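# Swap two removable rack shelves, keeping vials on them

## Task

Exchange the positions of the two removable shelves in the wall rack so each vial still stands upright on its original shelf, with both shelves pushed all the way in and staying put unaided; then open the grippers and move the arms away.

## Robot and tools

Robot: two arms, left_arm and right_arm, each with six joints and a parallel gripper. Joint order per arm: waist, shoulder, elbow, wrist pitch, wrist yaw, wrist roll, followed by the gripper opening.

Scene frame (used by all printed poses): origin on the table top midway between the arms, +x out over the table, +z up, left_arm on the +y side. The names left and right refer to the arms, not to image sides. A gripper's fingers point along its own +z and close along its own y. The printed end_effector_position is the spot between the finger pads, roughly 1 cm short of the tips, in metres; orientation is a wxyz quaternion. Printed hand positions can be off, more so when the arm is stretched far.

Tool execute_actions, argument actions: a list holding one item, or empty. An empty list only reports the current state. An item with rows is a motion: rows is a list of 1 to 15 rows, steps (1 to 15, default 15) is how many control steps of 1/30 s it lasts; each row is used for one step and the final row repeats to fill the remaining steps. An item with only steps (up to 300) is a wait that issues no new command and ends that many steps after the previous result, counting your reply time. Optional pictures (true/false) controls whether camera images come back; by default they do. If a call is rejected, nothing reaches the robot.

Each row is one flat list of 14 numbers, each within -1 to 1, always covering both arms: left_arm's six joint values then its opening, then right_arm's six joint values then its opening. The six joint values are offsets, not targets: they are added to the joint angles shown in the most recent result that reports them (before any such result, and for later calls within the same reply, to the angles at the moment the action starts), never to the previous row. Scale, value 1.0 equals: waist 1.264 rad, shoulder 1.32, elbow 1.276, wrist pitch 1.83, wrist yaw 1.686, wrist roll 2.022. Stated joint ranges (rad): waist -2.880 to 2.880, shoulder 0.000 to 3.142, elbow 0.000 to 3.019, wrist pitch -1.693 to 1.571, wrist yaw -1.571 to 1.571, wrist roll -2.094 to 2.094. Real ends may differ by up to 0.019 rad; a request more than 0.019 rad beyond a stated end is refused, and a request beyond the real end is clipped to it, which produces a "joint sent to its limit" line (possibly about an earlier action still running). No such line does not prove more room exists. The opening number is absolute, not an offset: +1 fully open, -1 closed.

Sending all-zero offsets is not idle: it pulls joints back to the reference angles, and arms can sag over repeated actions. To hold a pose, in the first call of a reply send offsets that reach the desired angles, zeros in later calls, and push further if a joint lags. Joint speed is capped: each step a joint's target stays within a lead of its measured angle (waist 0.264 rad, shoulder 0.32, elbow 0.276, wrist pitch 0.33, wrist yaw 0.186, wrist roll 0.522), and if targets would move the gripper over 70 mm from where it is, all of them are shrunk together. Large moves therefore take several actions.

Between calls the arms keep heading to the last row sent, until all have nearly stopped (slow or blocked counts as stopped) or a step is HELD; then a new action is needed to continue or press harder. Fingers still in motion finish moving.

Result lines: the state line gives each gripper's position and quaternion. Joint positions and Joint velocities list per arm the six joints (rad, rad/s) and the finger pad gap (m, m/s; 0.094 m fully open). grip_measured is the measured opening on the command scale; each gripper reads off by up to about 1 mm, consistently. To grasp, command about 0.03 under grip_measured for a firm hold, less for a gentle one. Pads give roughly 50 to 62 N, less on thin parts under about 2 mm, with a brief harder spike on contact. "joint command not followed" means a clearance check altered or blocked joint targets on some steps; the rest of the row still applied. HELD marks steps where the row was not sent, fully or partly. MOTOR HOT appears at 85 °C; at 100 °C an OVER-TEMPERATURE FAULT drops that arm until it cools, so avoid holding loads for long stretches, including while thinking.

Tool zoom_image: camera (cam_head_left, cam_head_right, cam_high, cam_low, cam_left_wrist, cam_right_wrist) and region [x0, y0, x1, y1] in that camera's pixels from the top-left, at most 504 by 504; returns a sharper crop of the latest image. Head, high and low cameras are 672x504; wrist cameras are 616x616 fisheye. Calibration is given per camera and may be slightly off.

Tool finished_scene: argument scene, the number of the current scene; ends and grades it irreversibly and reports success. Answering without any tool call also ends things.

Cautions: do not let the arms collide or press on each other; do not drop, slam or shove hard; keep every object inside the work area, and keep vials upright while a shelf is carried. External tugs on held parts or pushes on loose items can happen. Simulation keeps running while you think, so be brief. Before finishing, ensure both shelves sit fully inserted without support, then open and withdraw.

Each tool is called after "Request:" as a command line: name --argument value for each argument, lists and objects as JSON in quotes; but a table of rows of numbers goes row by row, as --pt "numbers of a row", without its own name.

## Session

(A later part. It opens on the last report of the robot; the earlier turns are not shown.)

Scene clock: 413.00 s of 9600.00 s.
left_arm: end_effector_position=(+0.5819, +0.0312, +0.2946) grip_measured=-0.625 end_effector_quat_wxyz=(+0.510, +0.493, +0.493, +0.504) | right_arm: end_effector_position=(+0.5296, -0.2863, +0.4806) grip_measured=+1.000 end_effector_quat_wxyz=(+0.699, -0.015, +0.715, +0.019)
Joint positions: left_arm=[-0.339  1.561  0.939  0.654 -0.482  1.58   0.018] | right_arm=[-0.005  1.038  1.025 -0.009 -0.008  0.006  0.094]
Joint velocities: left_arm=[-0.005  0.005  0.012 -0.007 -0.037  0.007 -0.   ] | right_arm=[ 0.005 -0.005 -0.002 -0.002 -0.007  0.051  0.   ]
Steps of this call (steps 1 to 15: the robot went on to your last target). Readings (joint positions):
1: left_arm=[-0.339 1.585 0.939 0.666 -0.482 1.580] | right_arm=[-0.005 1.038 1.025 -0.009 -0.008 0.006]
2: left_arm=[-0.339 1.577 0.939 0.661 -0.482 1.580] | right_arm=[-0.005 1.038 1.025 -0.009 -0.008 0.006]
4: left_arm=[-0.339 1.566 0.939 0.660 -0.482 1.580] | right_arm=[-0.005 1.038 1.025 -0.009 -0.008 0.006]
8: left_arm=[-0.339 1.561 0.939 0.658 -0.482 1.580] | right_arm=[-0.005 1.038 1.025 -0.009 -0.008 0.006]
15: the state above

Request:
execute_actions --actions '[{"rows":[[0.004,-0.03,0.04,0.012,0,-0.003,-0.67,0,0,0.03,0,0,0,1],[0.006,-0.027,0.055,0.01,0,-0.005,-0.67,0,0,0.03,0,0,0,1],[0.007,-0.022,0.061,0.008,0,-0.007,-0.67,0,0,0.03,0,0,0,1],[0.007,-0.018,0.067,0.006,0,-0.008,-0.67,0,0,0.03,0,0,0,1],[0.008,-0.013,0.073,0.004,0,-0.009,-0.67,0,0,0.03,0,0,0,1],[0.008,-0.008,0.079,0.003,0,-0.01,-0.67,0,0,0.03,0,0,0,1],[0.009,-0.004,0.085,0.001,0,-0.01,-0.67,0,0,0.03,0,0,0,1],[0.009,0.001,0.091,-0.001,0,-0.01,-0.67,0,0,0.03,0,0,0,1],[0.01,0.006,0.097,-0.002,0,-0.01,-0.67,0,0,0.03,0,0,0,1],[0.01,0.011,0.103,-0.004,0,-0.01,-0.67,0,0,0.03,0,0,0,1],[0.011,0.015,0.109,-0.006,0,-0.01,-0.67,0,0,0.03,0,0,0,1],[0.011,0.02,0.115,-0.008,0,-0.01,-0.67,0,0,0.03,0,0,0,1],[0.012,0.025,0.121,-0.01,0,-0.01,-0.67,0,0,0.03,0,0,0,1],[0.012,0.029,0.127,-0.011,0,-0.01,-0.67,0,0,0.03,0,0,0,1],[0.012,0.034,0.133,-0.013,0,-0.01,-0.67,0,0,0.03,0,0,0,1]],"steps":15}]' --pictures false

Request:
execute_actions --actions '[{"steps":20}]'

Scene clock: 419.23 s of 9600.00 s.
left_arm: end_effector_position=(+0.6046, +0.0208, +0.2844) grip_measured=-0.625 end_effector_quat_wxyz=(+0.500, +0.503, +0.497, +0.501) | right_arm: end_effector_position=(+0.5296, -0.2863, +0.4806) grip_measured=+1.000 end_effector_quat_wxyz=(+0.699, -0.015, +0.715, +0.019)
Joint positions: left_arm=[-0.337  1.624  1.008  0.617 -0.482  1.579  0.018] | right_arm=[-0.005  1.038  1.025 -0.009 -0.008  0.006  0.094]
Joint velocities: left_arm=[ 0.005  0.2    0.208 -0.095 -0.037 -0.022 -0.001] | right_arm=[-0.015 -0.015 -0.012 -0.002 -0.066  0.022  0.   ]
Steps of this call (steps 1 to 15: the robot went on to your last target; steps 16 to 90: nothing new was sent; then 2.73 s passed at rest; steps 91 to 105: all 15 steps of this action). Readings (joint positions):
91: left_arm=[-0.339 1.561 0.939 0.654 -0.482 1.580] | right_arm=[-0.005 1.038 1.025 -0.009 -0.008 0.006]
92: left_arm=[-0.339 1.561 0.939 0.654 -0.482 1.580] | right_arm=[-0.005 1.038 1.025 -0.009 -0.008 0.006]
94: left_arm=[-0.339 1.561 0.939 0.651 -0.482 1.580] | right_arm=[-0.005 1.038 1.025 -0.009 -0.008 0.006]
98: left_arm=[-0.339 1.571 0.951 0.640 -0.482 1.579] | right_arm=[-0.005 1.038 1.025 -0.009 -0.008 0.006]
105: the state above

Scene clock: 419.90 s of 9600.00 s.
left_arm: end_effector_position=(+0.6103, +0.0192, +0.2786) grip_measured=-0.625 end_effector_quat_wxyz=(+0.495, +0.507, +0.498, +0.500) | right_arm: end_effector_position=(+0.5296, -0.2863, +0.4806) grip_measured=+1.000 end_effector_quat_wxyz=(+0.699, -0.015, +0.715, +0.019)
Joint positions: left_arm=[-0.335  1.642  1.022  0.609 -0.482  1.579  0.018] | right_arm=[-0.005  1.038  1.025 -0.009 -0.008  0.006  0.094]
Joint velocities: left_arm=[ 0.005  0.005 -0.017 -0.007  0.037  0.022 -0.   ] | right_arm=[-0.024 -0.005 -0.012  0.007  0.037 -0.051  0.   ]
Steps of this call (steps 1 to 20: the robot went on to your last target). Readings (joint positions):
1: left_arm=[-0.337 1.630 1.014 0.615 -0.482 1.579] | right_arm=[-0.005 1.038 1.025 -0.009 -0.008 0.006]
2: left_arm=[-0.336 1.636 1.019 0.613 -0.482 1.579] | right_arm=[-0.005 1.038 1.025 -0.009 -0.008 0.006]
4: left_arm=[-0.335 1.641 1.022 0.611 -0.482 1.579] | right_arm=[-0.005 1.038 1.025 -0.009 -0.008 0.006]
8: left_arm=[-0.335 1.642 1.022 0.609 -0.482 1.579] | right_arm=[-0.005 1.038 1.025 -0.009 -0.008 0.006]
20: the state above
camera_calibration (this result's frames):
cam_left_wrist: T_world_to_cam=[[-0.0168984, 0.0153668, -0.999739, 0.28797], [-0.575901, 0.817215, 0.0222956, 0.337218], [0.817345, 0.576128, -0.00495988, -0.385846], [0, 0, 0, 1]] pos_world=[0.51444, -0.0577086, 0.278463]
cam_right_wrist: T_world_to_cam=[[0.0419171, -0.999113, -0.00391543, -0.310298], [-0.590496, -0.0216123, -0.806751, 0.701112], [0.805951, 0.0361287, -0.590879, -0.0097501], [0, 0, 0, 1]] pos_world=[0.434869, -0.294518, 0.558647]

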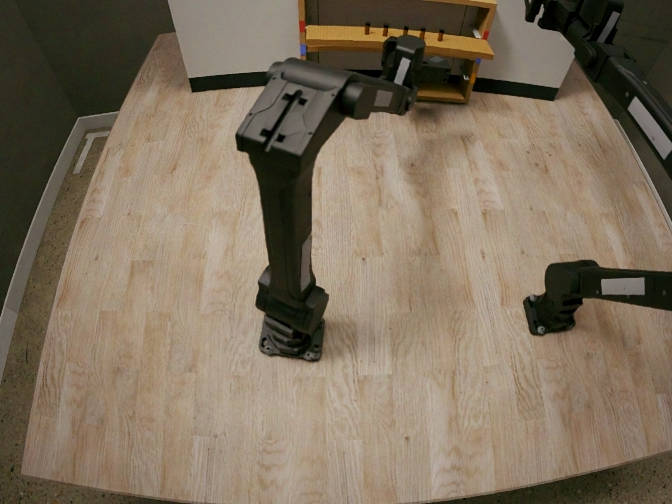

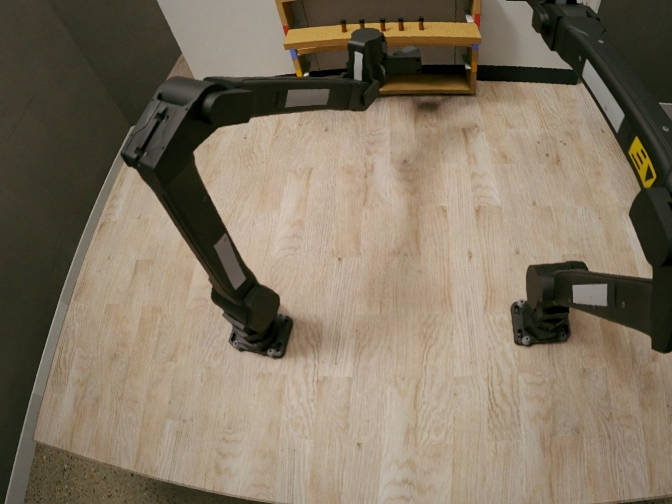

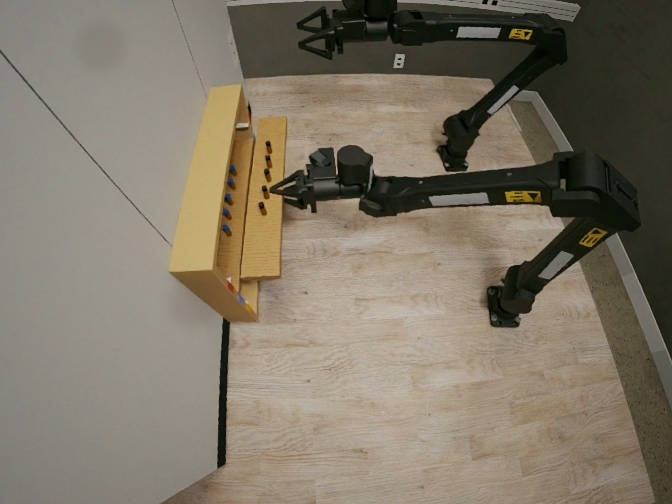

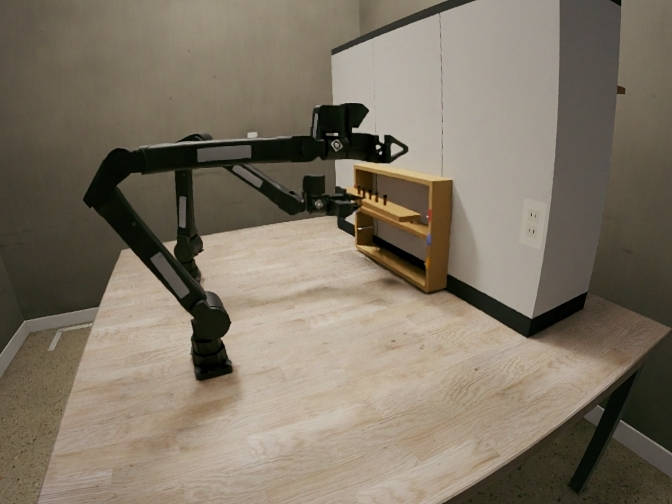

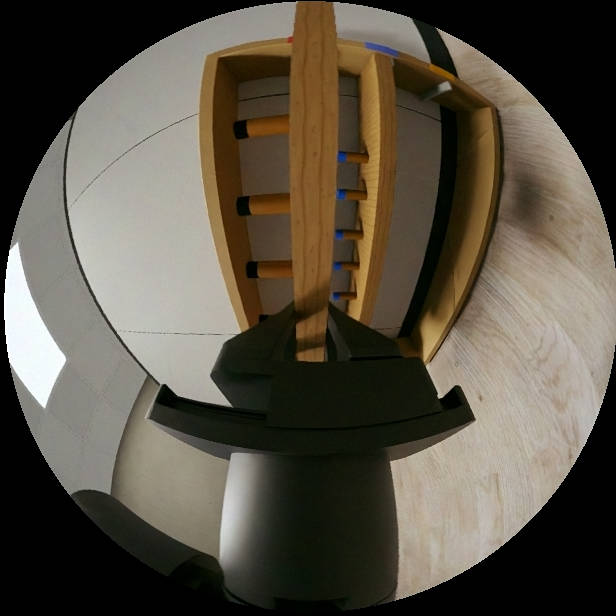

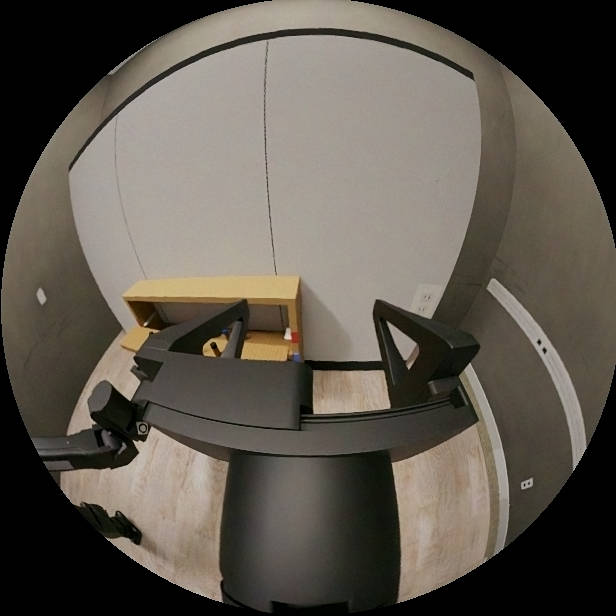

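Request:
execute_actions --actions '[{"rows":[[0.005,-0.03,0.05,0.012,0.001,-0.005,-0.67,0,0,0.03,0,0,0,1],[0.008,-0.03,0.066,0.012,0.002,-0.008,-0.67,0,0,0.03,0,0,0,1],[0.009,-0.03,0.071,0.012,0.003,-0.011,-0.67,0,0,0.03,0,0,0,1],[0.01,-0.029,0.075,0.011,0.004,-0.013,-0.67,0,0,0.03,0,0,0,1],[0.012,-0.027,0.079,0.011,0.004,-0.015,-0.67,0,0,0.03,0,0,0,1],[0.013,-0.024,0.083,0.01,0.005,-0.017,-0.67,0,0,0.03,0,0,0,1],[0.014,-0.022,0.087,0.01,0.006,-0.018,-0.67,0,0,0.03,0,0,0,1],[0.015,-0.019,0.091,0.009,0.007,-0.019,-0.67,0,0,0.03,0,0,0,1],[0.016,-0.016,0.095,0.008,0.008,-0.02,-0.67,0,0,0.03,0,0,0,1],[0.018,-0.014,0.099,0.008,0.008,-0.02,-0.67,0,0,0.03,0,0,0,1],[0.019,-0.011,0.103,0.007,0.009,-0.02,-0.67,0,0,0.03,0,0,0,1],[0.02,-0.008,0.107,0.007,0.01,-0.02,-0.67,0,0,0.03,0,0,0,1],[0.021,-0.005,0.111,0.006,0.011,-0.02,-0.67,0,0,0.03,0,0,0,1],[0.022,-0.003,0.115,0.006,0.012,-0.02,-0.67,0,0,0.03,0,0,0,1],[0.023,0,0.119,0.005,0.012,-0.02,-0.67,0,0,0.03,0,0,0,1]],"steps":15}]' --pictures false

Request:
execute_actions --actions '[{"steps":20}]' --pictures false

Scene clock: 428.00 s of 9600.00 s.
left_arm: end_effector_position=(+0.6271, +0.0185, +0.2918) grip_measured=-0.625 end_effector_quat_wxyz=(+0.508, +0.494, +0.500, +0.498) | right_arm: end_effector_position=(+0.5296, -0.2863, +0.4806) grip_measured=+1.000 end_effector_quat_wxyz=(+0.699, -0.015, +0.715, +0.019)
Joint positions: left_arm=[-0.321  1.664  1.076  0.601 -0.466  1.561  0.018] | right_arm=[-0.005  1.038  1.025 -0.009 -0.008  0.006  0.094]
Joint velocities: left_arm=[ 0.044  0.083  0.193 -0.007  0.066  0.007  0.   ] | right_arm=[-0.005 -0.015 -0.002  0.027  0.007 -0.037  0.   ]
Steps of this call (steps 1 to 15: the robot went on to your last target; steps 16 to 90: nothing new was sent; then 4.60 s passed at rest; steps 91 to 105: all 15 steps of this action). Readings (joint positions):
91: left_arm=[-0.335 1.642 1.022 0.609 -0.482 1.579] | right_arm=[-0.005 1.038 1.025 -0.009 -0.008 0.006]
92: left_arm=[-0.335 1.642 1.022 0.609 -0.482 1.579] | right_arm=[-0.005 1.038 1.025 -0.009 -0.008 0.006]
94: left_arm=[-0.335 1.642 1.022 0.609 -0.480 1.577] | right_arm=[-0.005 1.038 1.025 -0.009 -0.008 0.006]
98: left_arm=[-0.333 1.644 1.030 0.606 -0.475 1.571] | right_arm=[-0.005 1.038 1.025 -0.009 -0.008 0.006]
105: the state above

Scene clock: 428.67 s of 9600.00 s.
left_arm: end_effector_position=(+0.6320, +0.0205, +0.2928) grip_measured=-0.625 end_effector_quat_wxyz=(+0.508, +0.492, +0.502, +0.499) | right_arm: end_effector_position=(+0.5296, -0.2863, +0.4806) grip_measured=+1.000 end_effector_quat_wxyz=(+0.699, -0.015, +0.715, +0.019)
Joint positions: left_arm=[-0.314  1.672  1.088  0.599 -0.465  1.558  0.018] | right_arm=[-0.005  1.038  1.025 -0.009 -0.008  0.006  0.094]
Joint velocities: left_arm=[-0.005 -0.005 -0.007 -0.002 -0.051 -0.022 -0.   ] | right_arm=[-0.005 -0.024 -0.002  0.002 -0.022  0.007  0.   ]
Steps of this call (steps 1 to 20: the robot went on to your last target). Readings (joint positions):
1: left_arm=[-0.319 1.667 1.081 0.601 -0.465 1.560] | right_arm=[-0.005 1.038 1.025 -0.009 -0.008 0.006]
2: left_arm=[-0.317 1.669 1.086 0.600 -0.465 1.559] | right_arm=[-0.005 1.038 1.025 -0.009 -0.008 0.006]
4: left_arm=[-0.315 1.671 1.088 0.600 -0.465 1.559] | right_arm=[-0.005 1.038 1.025 -0.009 -0.008 0.006]
8: left_arm=[-0.314 1.672 1.088 0.599 -0.465 1.558] | right_arm=[-0.005 1.038 1.025 -0.009 -0.008 0.006]
20: the state above

Request:
execute_actions --actions '[{"rows":[[0.005,-0.028,0.05,0.011,0.001,0.005,-0.67,0,0,0.03,0,0,0,1],[0.008,-0.024,0.066,0.01,0.003,0.005,-0.67,0,0,0.03,0,0,0,1],[0.01,-0.019,0.073,0.009,0.004,0.005,-0.67,0,0,0.03,0,0,0,1],[0.012,-0.014,0.08,0.007,0.005,0.005,-0.67,0,0,0.03,0,0,0,1],[0.014,-0.008,0.086,0.006,0.007,0.005,-0.67,0,0,0.03,0,0,0,1],[0.015,-0.003,0.093,0.005,0.008,0.005,-0.67,0,0,0.03,0,0,0,1],[0.017,0.002,0.1,0.004,0.01,0.005,-0.67,0,0,0.03,0,0,0,1],[0.019,0.007,0.107,0.002,0.011,0.005,-0.67,0,0,0.03,0,0,0,1],[0.021,0.013,0.113,0.001,0.013,0.005,-0.67,0,0,0.03,0,0,0,1],[0.023,0.018,0.12,0,0.014,0.005,-0.67,0,0,0.03,0,0,0,1],[0.025,0.023,0.127,-0.001,0.015,0.005,-0.67,0,0,0.03,0,0,0,1],[0.027,0.028,0.134,-0.003,0.017,0.005,-0.67,0,0,0.03,0,0,0,1],[0.028,0.034,0.14,-0.004,0.018,0.005,-0.67,0,0,0.03,0,0,0,1],[0.03,0.039,0.147,-0.005,0.02,0.005,-0.67,0,0,0.03,0,0,0,1],[0.032,0.044,0.154,-0.006,0.021,0.005,-0.67,0,0,0.03,0,0,0,1]],"steps":15}]' --pictures false

Request:
execute_actions --actions '[{"steps":20}]'

Scene clock: 434.50 s of 9600.00 s.
left_arm: end_effector_position=(+0.6652, +0.0219, +0.2906) grip_measured=-0.625 end_effector_quat_wxyz=(+0.505, +0.495, +0.499, +0.500) | right_arm: end_effector_position=(+0.5296, -0.2863, +0.4806) grip_measured=+1.000 end_effector_quat_wxyz=(+0.699, -0.015, +0.715, +0.019)
Joint positions: left_arm=[-0.285  1.741  1.176  0.576 -0.433  1.567  0.018] | right_arm=[-0.005  1.038  1.025 -0.009 -0.008  0.006  0.094]
Joint velocities: left_arm=[ 0.083  0.2    0.227 -0.051  0.095  0.037 -0.   ] | right_arm=[ 0.005 -0.005 -0.012  0.007 -0.007  0.051  0.   ]
Steps of this call (steps 1 to 15: the robot went on to your last target; steps 16 to 90: nothing new was sent; then 2.33 s passed at rest; steps 91 to 105: all 15 steps of this action). Readings (joint positions):
91: left_arm=[-0.314 1.672 1.088 0.599 -0.465 1.559] | right_arm=[-0.005 1.038 1.025 -0.009 -0.008 0.006]
92: left_arm=[-0.314 1.672 1.088 0.599 -0.465 1.561] | right_arm=[-0.005 1.038 1.025 -0.009 -0.008 0.006]
94: left_arm=[-0.314 1.674 1.090 0.597 -0.462 1.564] | right_arm=[-0.005 1.038 1.025 -0.009 -0.008 0.006]
98: left_arm=[-0.309 1.693 1.115 0.588 -0.454 1.567] | right_arm=[-0.005 1.038 1.025 -0.009 -0.008 0.006]
105: the state above

Scene clock: 435.17 s of 9600.00 s.
left_arm: end_effector_position=(+0.6727, +0.0225, +0.2895) grip_measured=-0.625 end_effector_quat_wxyz=(+0.505, +0.494, +0.500, +0.501) | right_arm: end_effector_position=(+0.5296, -0.2863, +0.4806) grip_measured=+1.000 end_effector_quat_wxyz=(+0.699, -0.015, +0.715, +0.019)
Joint positions: left_arm=[-0.279  1.757  1.196  0.574 -0.43   1.566  0.018] | right_arm=[-0.005  1.038  1.025 -0.009 -0.008  0.006  0.094]
Joint velocities: left_arm=[-0.005  0.005 -0.012  0.002 -0.081  0.022 -0.   ] | right_arm=[-0.005 -0.005 -0.007 -0.002 -0.007 -0.022  0.   ]
Steps of this call (steps 1 to 20: the robot went on to your last target). Readings (joint positions):
1: left_arm=[-0.282 1.747 1.184 0.575 -0.431 1.567] | right_arm=[-0.005 1.038 1.025 -0.009 -0.008 0.006]
2: left_arm=[-0.280 1.752 1.190 0.574 -0.430 1.567] | right_arm=[-0.005 1.038 1.025 -0.009 -0.008 0.006]
4: left_arm=[-0.279 1.757 1.196 0.574 -0.430 1.567] | right_arm=[-0.005 1.038 1.025 -0.009 -0.008 0.006]
8: left_arm=[-0.279 1.757 1.196 0.574 -0.430 1.566] | right_arm=[-0.005 1.038 1.025 -0.009 -0.008 0.006]
20: the state above
camera_calibration (this result's frames):
cam_left_wrist: T_world_to_cam=[[0.00499308, -0.0075923, -0.999959, 0.285782], [-0.579459, 0.81495, -0.00908101, 0.381683], [0.814986, 0.579481, -0.000330321, -0.438527], [0, 0, 0, 1]] pos_world=[0.577136, -0.0547648, 0.289091]
cam_right_wrist: T_world_to_cam=[[0.0419171, -0.999113, -0.00391543, -0.310298], [-0.590496, -0.0216123, -0.806751, 0.701112], [0.805951, 0.0361287, -0.590879, -0.0097501], [0, 0, 0, 1]] pos_world=[0.434869, -0.294518, 0.558647]

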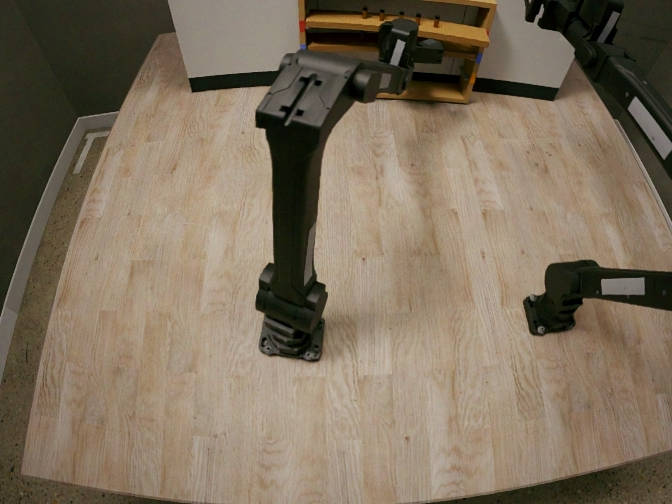

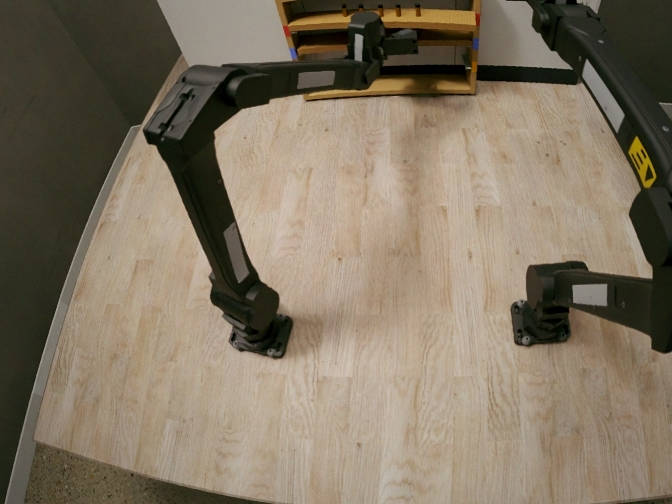

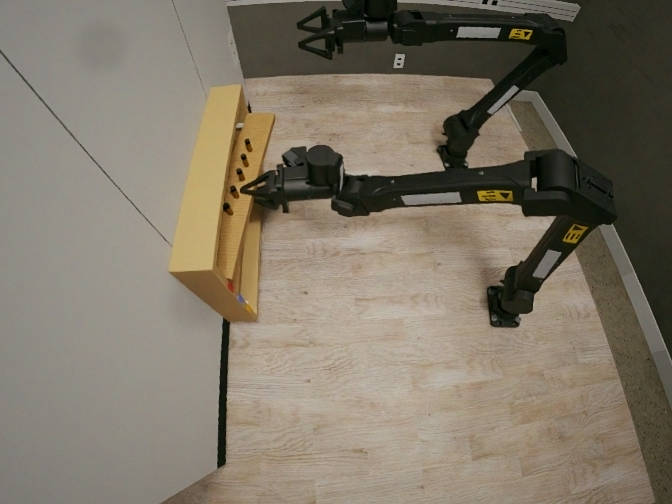

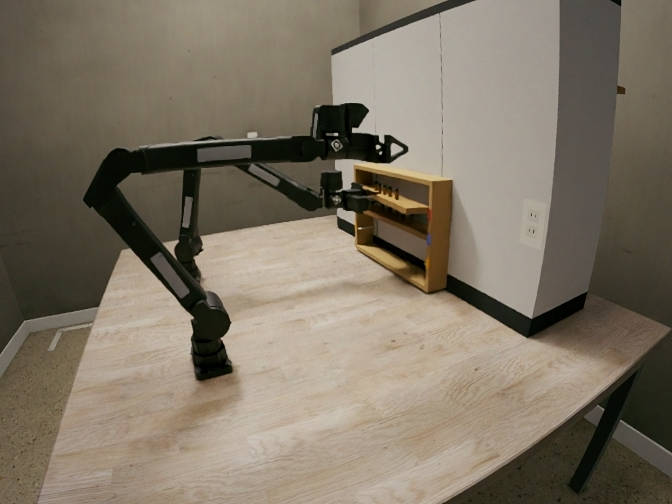

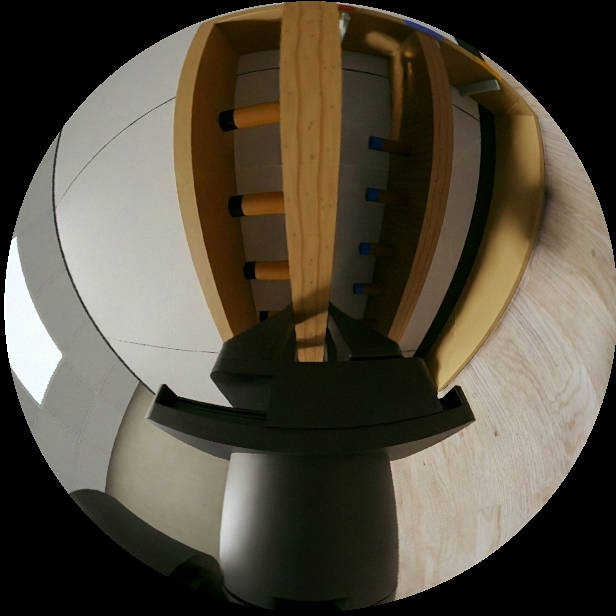

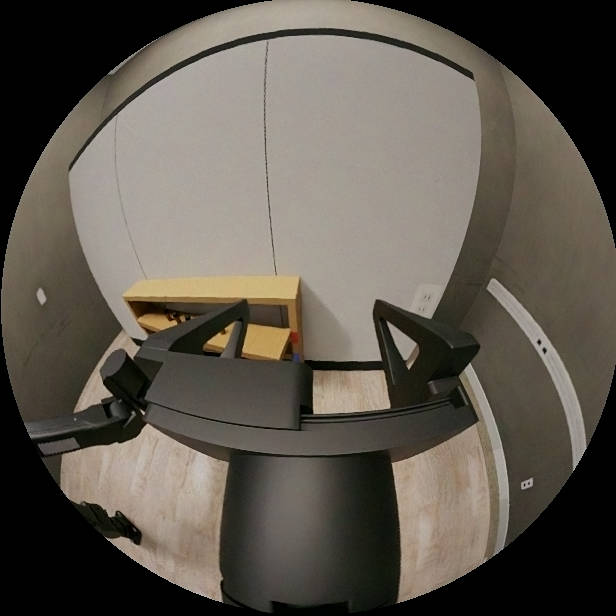

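The -y end caught on the rack side and the shelf yawed in the grip.

Request:
zoom_image --camera "cam_high" --region '[170, 90, 370, 330]'

Request:
zoom_image --camera "cam_low" --region '[320, 150, 460, 270]'

Region (170, 90, 370, 330) of cam_high's 672x504 image, scaled by 2.100, with more detail than that image has.

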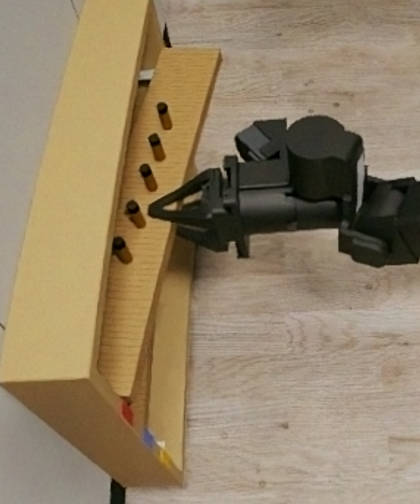

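Region (320, 150, 460, 270) of cam_low's 672x504 image, scaled by 3.600, with more detail than that image has; it fills the top 432 rows of this view, and the rest is white.

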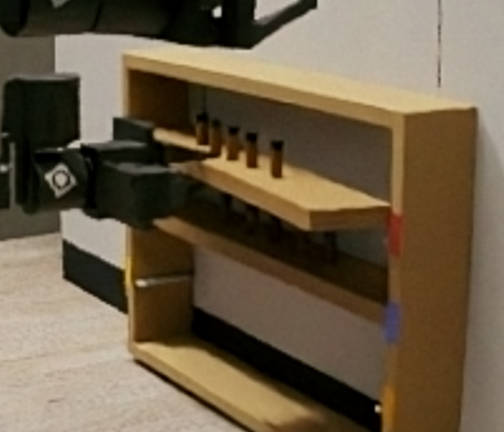

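Request:
execute_actions --actions '[{"rows":[[0.004,-0.04,0.02,0.015,0.001,0,-0.67,0,0,0.03,0,0,0,1],[0.007,-0.044,0.015,0.015,0.002,0,-0.67,0,0,0.03,0,0,0,1],[0.009,-0.047,0.011,0.015,0.003,0,-0.67,0,0,0.03,0,0,0,1],[0.011,-0.049,0.008,0.015,0.004,0,-0.67,0,0,0.03,0,0,0,1],[0.013,-0.05,0.006,0.015,0.005,0,-0.67,0,0,0.03,0,0,0,1],[0.015,-0.05,0.005,0.015,0.006,0,-0.67,0,0,0.03,0,0,0,1],[0.017,-0.05,0.005,0.015,0.007,0,-0.67,0,0,0.03,0,0,0,1],[0.019,-0.05,0.005,0.015,0.008,0,-0.67,0,0,0.03,0,0,0,1],[0.02,-0.05,0.005,0.015,0.008,0,-0.67,0,0,0.03,0,0,0,1]],"steps":15}]' --pictures false

Request:
execute_actions --actions '[{"steps":15}]'

Request:
zoom_image --camera "cam_low" --region '[320, 150, 460, 270]'

Request:
zoom_image --camera "cam_head_right" --region '[260, 0, 500, 100]'

Scene clock: 446.20 s of 9600.00 s.
left_arm: end_effector_position=(+0.6703, +0.0256, +0.2858) grip_measured=-0.625 end_effector_quat_wxyz=(+0.504, +0.500, +0.498, +0.498) | right_arm: end_effector_position=(+0.5296, -0.2863, +0.4806) grip_measured=+1.000 end_effector_quat_wxyz=(+0.699, -0.015, +0.715, +0.019)
Joint positions: left_arm=[-0.273  1.751  1.181  0.574 -0.415  1.569  0.018] | right_arm=[-0.005  1.038  1.025 -0.009 -0.008  0.006  0.094]
Joint velocities: left_arm=[-0.005  0.005 -0.002 -0.002  0.051 -0.037 -0.   ] | right_arm=[-0.005 -0.015  0.007  0.007  0.022 -0.007  0.   ]
Steps of this call (steps 1 to 15: the robot went on to your last target; steps 16 to 90: nothing new was sent; then 7.53 s passed at rest; steps 91 to 105: all 15 steps of this action). Readings (joint positions):
91: left_arm=[-0.279 1.757 1.196 0.574 -0.430 1.566] | right_arm=[-0.005 1.038 1.025 -0.009 -0.008 0.006]
92: left_arm=[-0.278 1.757 1.196 0.574 -0.429 1.566] | right_arm=[-0.005 1.038 1.025 -0.009 -0.008 0.006]
94: left_arm=[-0.277 1.755 1.193 0.574 -0.425 1.566] | right_arm=[-0.005 1.038 1.025 -0.009 -0.008 0.006]
98: left_arm=[-0.275 1.751 1.184 0.574 -0.421 1.567] | right_arm=[-0.005 1.038 1.025 -0.009 -0.008 0.006]
105: the state above

Scene clock: 446.70 s of 9600.00 s.
left_arm: end_effector_position=(+0.6703, +0.0256, +0.2858) grip_measured=-0.625 end_effector_quat_wxyz=(+0.504, +0.500, +0.498, +0.498) | right_arm: end_effector_position=(+0.5296, -0.2863, +0.4806) grip_measured=+1.000 end_effector_quat_wxyz=(+0.699, -0.015, +0.715, +0.019)
Joint positions: left_arm=[-0.273  1.751  1.181  0.574 -0.415  1.569  0.018] | right_arm=[-0.005  1.038  1.025 -0.009 -0.008  0.006  0.094]
Joint velocities: left_arm=[-0.024 -0.015 -0.012 -0.017 -0.022  0.022  0.   ] | right_arm=[ 0.015  0.005 -0.007 -0.002 -0.022  0.022  0.   ]
Steps of this call (steps 1 to 15: the robot went on to your last target). Readings (joint positions):
1: left_arm=[-0.273 1.751 1.181 0.574 -0.415 1.569] | right_arm=[-0.005 1.038 1.025 -0.009 -0.008 0.006]
2: left_arm=[-0.273 1.751 1.181 0.574 -0.415 1.569] | right_arm=[-0.005 1.038 1.025 -0.009 -0.008 0.006]
4: left_arm=[-0.273 1.751 1.181 0.574 -0.415 1.569] | right_arm=[-0.005 1.038 1.025 -0.009 -0.008 0.006]
8: left_arm=[-0.273 1.751 1.181 0.574 -0.415 1.569] | right_arm=[-0.005 1.038 1.025 -0.009 -0.008 0.006]
15: the state above
All arms were judged still, so your last target was given up. Only a new action makes them travel on or press farther. Fingers that are still opening or closing keep moving.
camera_calibration (this result's frames):
cam_left_wrist: T_world_to_cam=[[-0.00262582, -0.000971156, -0.999996, 0.287012], [-0.572339, 0.820017, 0.000706495, 0.370093], [0.820013, 0.572338, -0.00270905, -0.44087], [0, 0, 0, 1]] pos_world=[0.574091, -0.0508775, 0.285555]
cam_right_wrist: T_world_to_cam=[[0.0419171, -0.999113, -0.00391543, -0.310298], [-0.590496, -0.0216123, -0.806751, 0.701112], [0.805951, 0.0361287, -0.590879, -0.0097501], [0, 0, 0, 1]] pos_world=[0.434869, -0.294518, 0.558647]

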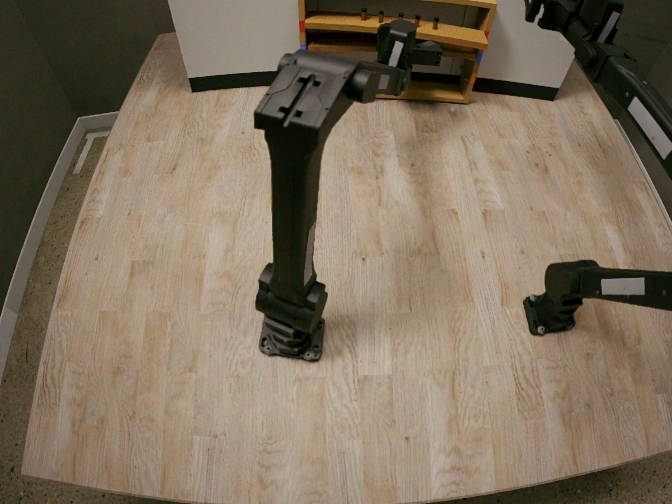

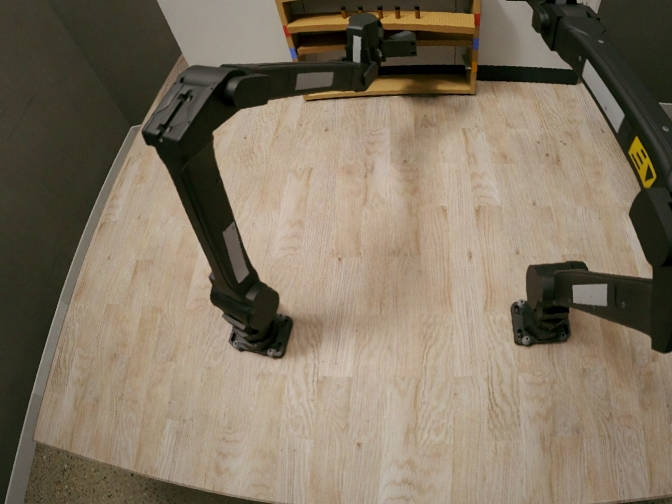

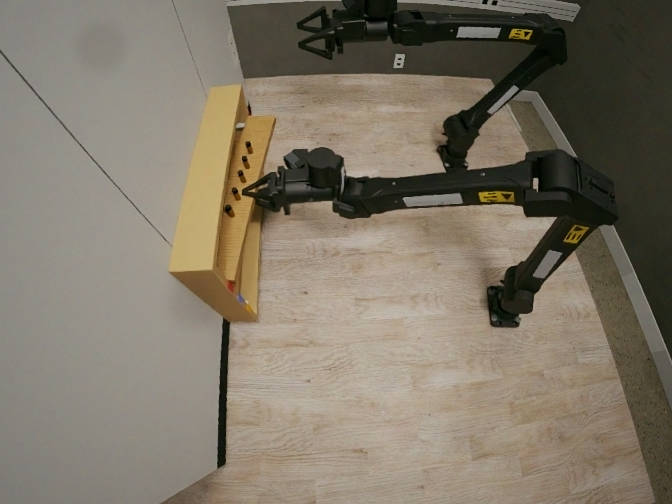

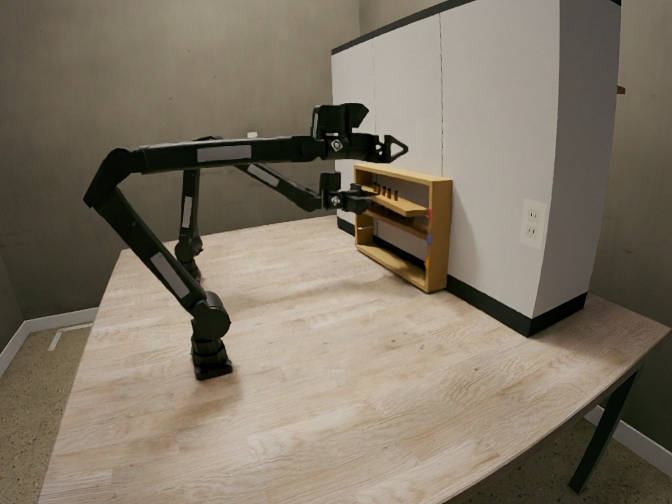

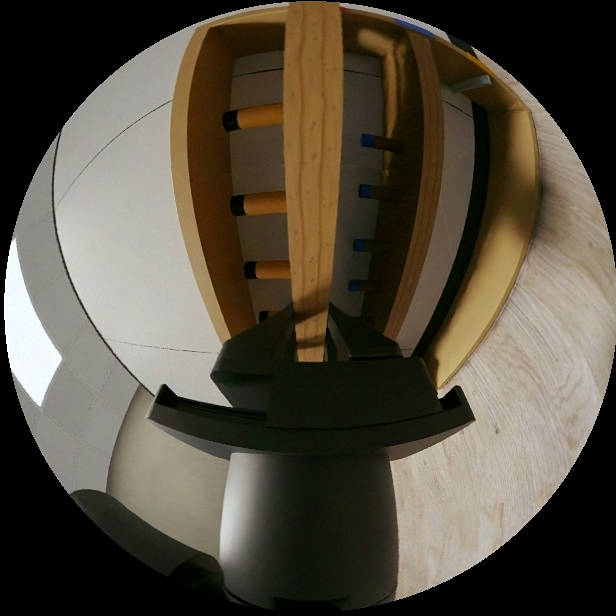

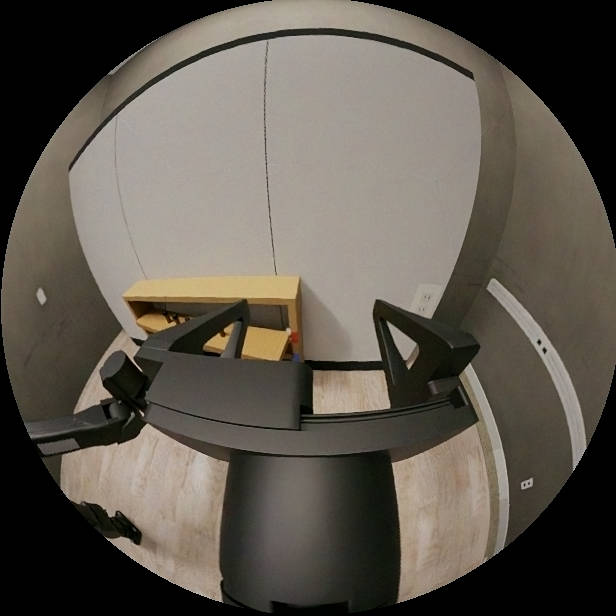

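Region (320, 150, 460, 270) of cam_low's 672x504 image, scaled by 3.600, with more detail than that image has; it fills the top 432 rows of this view, and the rest is white.

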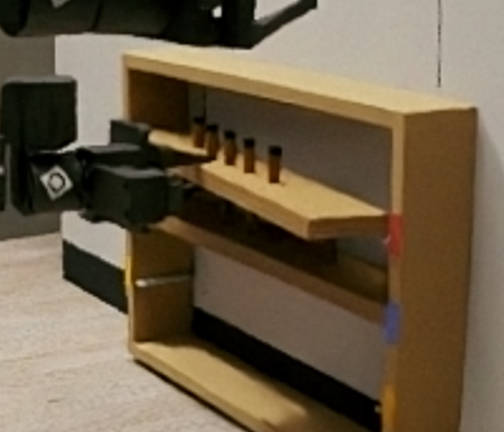

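Region (260, 0, 500, 100) of cam_head_right's 672x504 image, scaled by 2.100, with more detail than that image has; it fills the top 210 rows of this view, and the rest is white.

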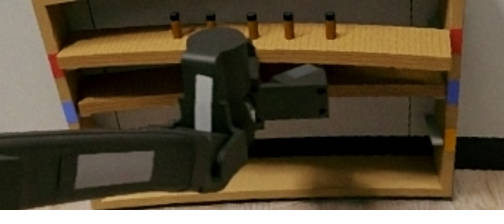

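Request:
execute_actions --actions '[{"rows":[[0,-0.04,0.03,0.015,-0.004,0,-0.67,0,0,0.03,0,0,0,1],[0,-0.045,0.03,0.015,-0.008,0,-0.67,0,0,0.03,0,0,0,1],[0,-0.045,0.03,0.015,-0.011,0,-0.67,0,0,0.03,0,0,0,1],[0,-0.045,0.03,0.015,-0.015,0,-0.67,0,0,0.03,0,0,0,1],[0,-0.045,0.03,0.015,-0.018,0,-0.67,0,0,0.03,0,0,0,1],[0,-0.045,0.03,0.015,-0.022,0,-0.67,0,0,0.03,0,0,0,1],[0,-0.045,0.03,0.015,-0.025,0,-0.67,0,0,0.03,0,0,0,1],[0,-0.045,0.03,0.015,-0.029,0,-0.67,0,0,0.03,0,0,0,1],[0,-0.045,0.03,0.015,-0.032,0,-0.67,0,0,0.03,0,0,0,1],[0,-0.045,0.03,0.015,-0.036,0,-0.67,0,0,0.03,0,0,0,1],[0,-0.045,0.03,0.015,-0.039,0,-0.67,0,0,0.03,0,0,0,1],[0,-0.045,0.03,0.015,-0.043,0,-0.67,0,0,0.03,0,0,0,1],[0,-0.045,0.03,0.015,-0.046,0,-0.67,0,0,0.03,0,0,0,1],[0,-0.045,0.03,0.015,-0.05,0,-0.67,0,0,0.03,0,0,0,1]],"steps":15}]' --pictures false

Request:
execute_actions --actions '[{"steps":15}]'

Request:
zoom_image --camera "cam_low" --region '[320, 150, 460, 270]'

Request:
zoom_image --camera "cam_high" --region '[170, 90, 370, 330]'

Scene clock: 455.97 s of 9600.00 s.
left_arm: end_effector_position=(+0.6670, +0.0268, +0.2858) grip_measured=-0.625 end_effector_quat_wxyz=(+0.492, +0.488, +0.509, +0.510) | right_arm: end_effector_position=(+0.5296, -0.2863, +0.4806) grip_measured=+1.000 end_effector_quat_wxyz=(+0.699, -0.015, +0.715, +0.019)
Joint positions: left_arm=[-0.287  1.751  1.181  0.574 -0.476  1.571  0.018] | right_arm=[-0.005  1.038  1.025 -0.009 -0.008  0.006  0.094]
Joint velocities: left_arm=[-0.034  0.005  0.002 -0.002 -0.125  0.037  0.   ] | right_arm=[-0.005  0.015  0.002  0.027 -0.037 -0.081  0.   ]
Steps of this call (steps 1 to 90: nothing new was sent; then 5.77 s passed at rest; steps 91 to 105: all 15 steps of this action). Readings (joint positions):
91: left_arm=[-0.273 1.751 1.181 0.574 -0.415 1.569] | right_arm=[-0.005 1.038 1.025 -0.009 -0.008 0.006]
92: left_arm=[-0.273 1.751 1.181 0.574 -0.416 1.570] | right_arm=[-0.005 1.038 1.025 -0.009 -0.008 0.006]
94: left_arm=[-0.274 1.751 1.181 0.574 -0.422 1.570] | right_arm=[-0.005 1.038 1.025 -0.009 -0.008 0.006]
98: left_arm=[-0.279 1.751 1.181 0.574 -0.442 1.570] | right_arm=[-0.005 1.038 1.025 -0.009 -0.008 0.006]
105: the state above

Scene clock: 456.47 s of 9600.00 s.
left_arm: end_effector_position=(+0.6668, +0.0268, +0.2858) grip_measured=-0.625 end_effector_quat_wxyz=(+0.491, +0.488, +0.510, +0.511) | right_arm: end_effector_position=(+0.5296, -0.2863, +0.4806) grip_measured=+1.000 end_effector_quat_wxyz=(+0.699, -0.015, +0.715, +0.019)
Joint positions: left_arm=[-0.287  1.751  1.181  0.574 -0.479  1.571  0.018] | right_arm=[-0.005  1.038  1.025 -0.009 -0.008  0.006  0.094]
Joint velocities: left_arm=[ 0.015 -0.005  0.007 -0.012  0.007 -0.066 -0.   ] | right_arm=[ 0.005 -0.015  0.007  0.017  0.007 -0.007  0.   ]
Steps of this call (steps 1 to 15: the robot went on to your last target). Readings (joint positions):
1: left_arm=[-0.287 1.751 1.181 0.574 -0.478 1.571] | right_arm=[-0.005 1.038 1.025 -0.009 -0.008 0.006]
2: left_arm=[-0.287 1.751 1.181 0.574 -0.479 1.571] | right_arm=[-0.005 1.038 1.025 -0.009 -0.008 0.006]
4: left_arm=[-0.287 1.751 1.181 0.574 -0.479 1.571] | right_arm=[-0.005 1.038 1.025 -0.009 -0.008 0.006]
8: left_arm=[-0.287 1.751 1.181 0.574 -0.479 1.571] | right_arm=[-0.005 1.038 1.025 -0.009 -0.008 0.006]
15: the state above
All arms were judged still, so your last target was given up. Only a new action makes them travel on or press farther. Fingers that are still opening or closing keep moving.
camera_calibration (this result's frames):
cam_left_wrist: T_world_to_cam=[[-0.00273619, -0.000220951, -0.999996, 0.287036], [-0.611986, 0.790867, 0.00149977, 0.39412], [0.790864, 0.611988, -0.00229918, -0.420429], [0, 0, 0, 1]] pos_world=[0.574483, -0.0543358, 0.285477]
cam_right_wrist: T_world_to_cam=[[0.0419171, -0.999113, -0.00391543, -0.310298], [-0.590496, -0.0216123, -0.806751, 0.701112], [0.805951, 0.0361287, -0.590879, -0.0097501], [0, 0, 0, 1]] pos_world=[0.434869, -0.294518, 0.558647]

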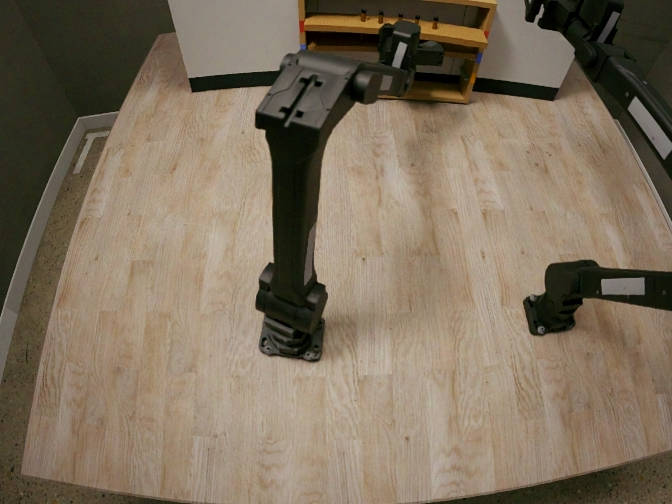

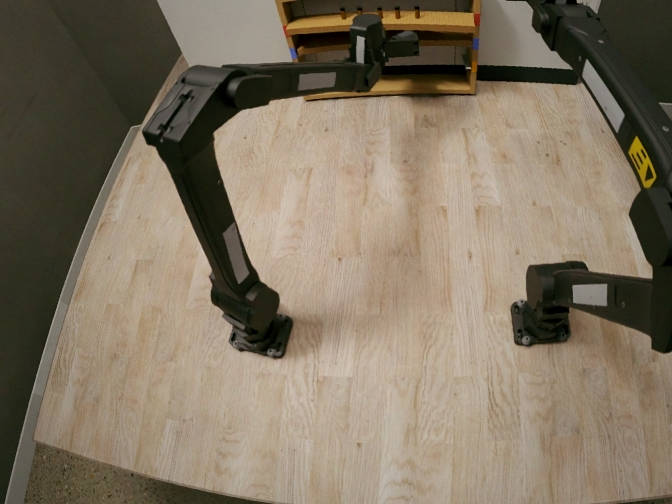

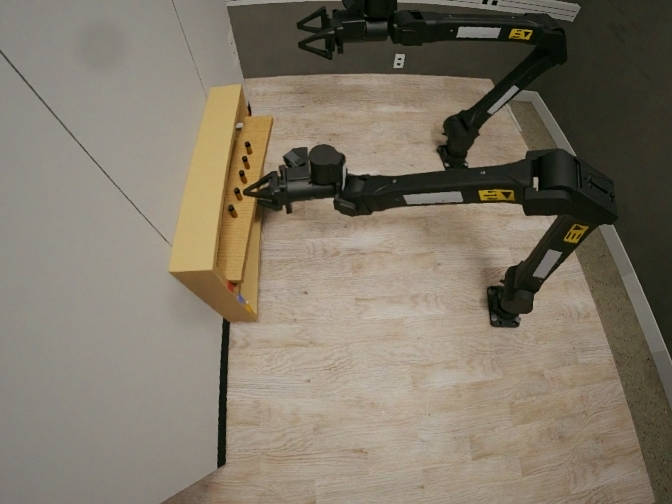

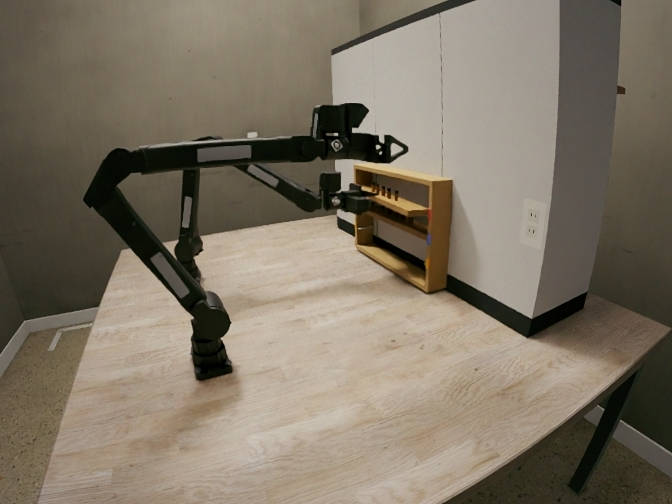

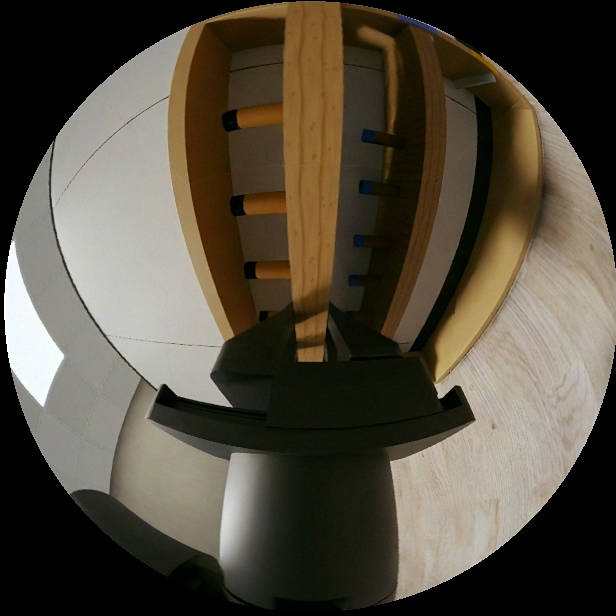

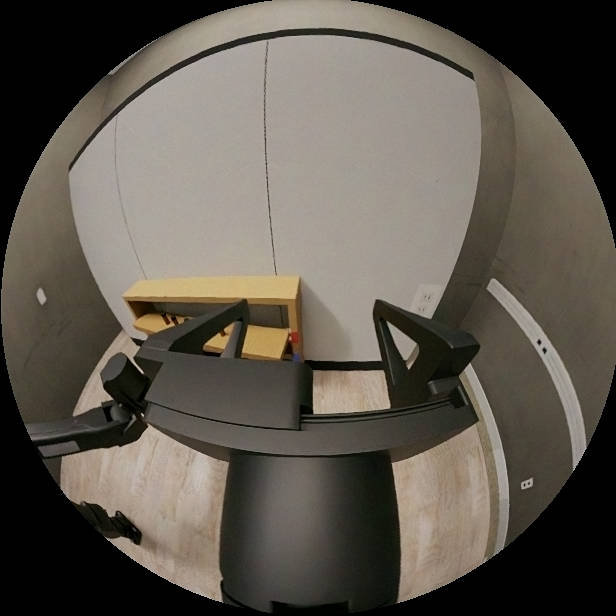

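Region (320, 150, 460, 270) of cam_low's 672x504 image, scaled by 3.600, with more detail than that image has; it fills the top 432 rows of this view, and the rest is white.

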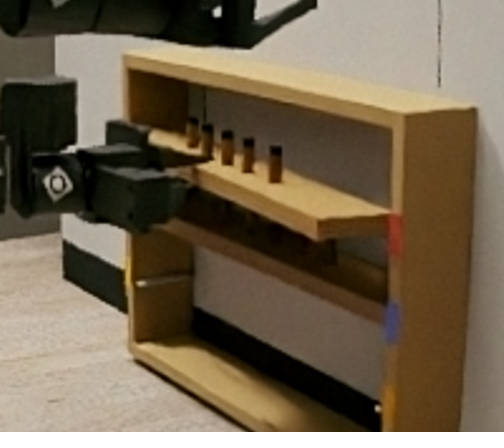

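Region (170, 90, 370, 330) of cam_high's 672x504 image, scaled by 2.100, with more detail than that image has.

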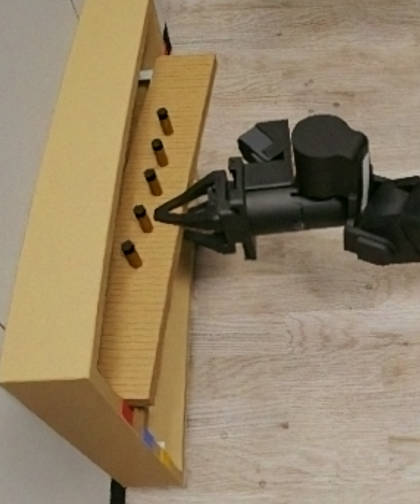

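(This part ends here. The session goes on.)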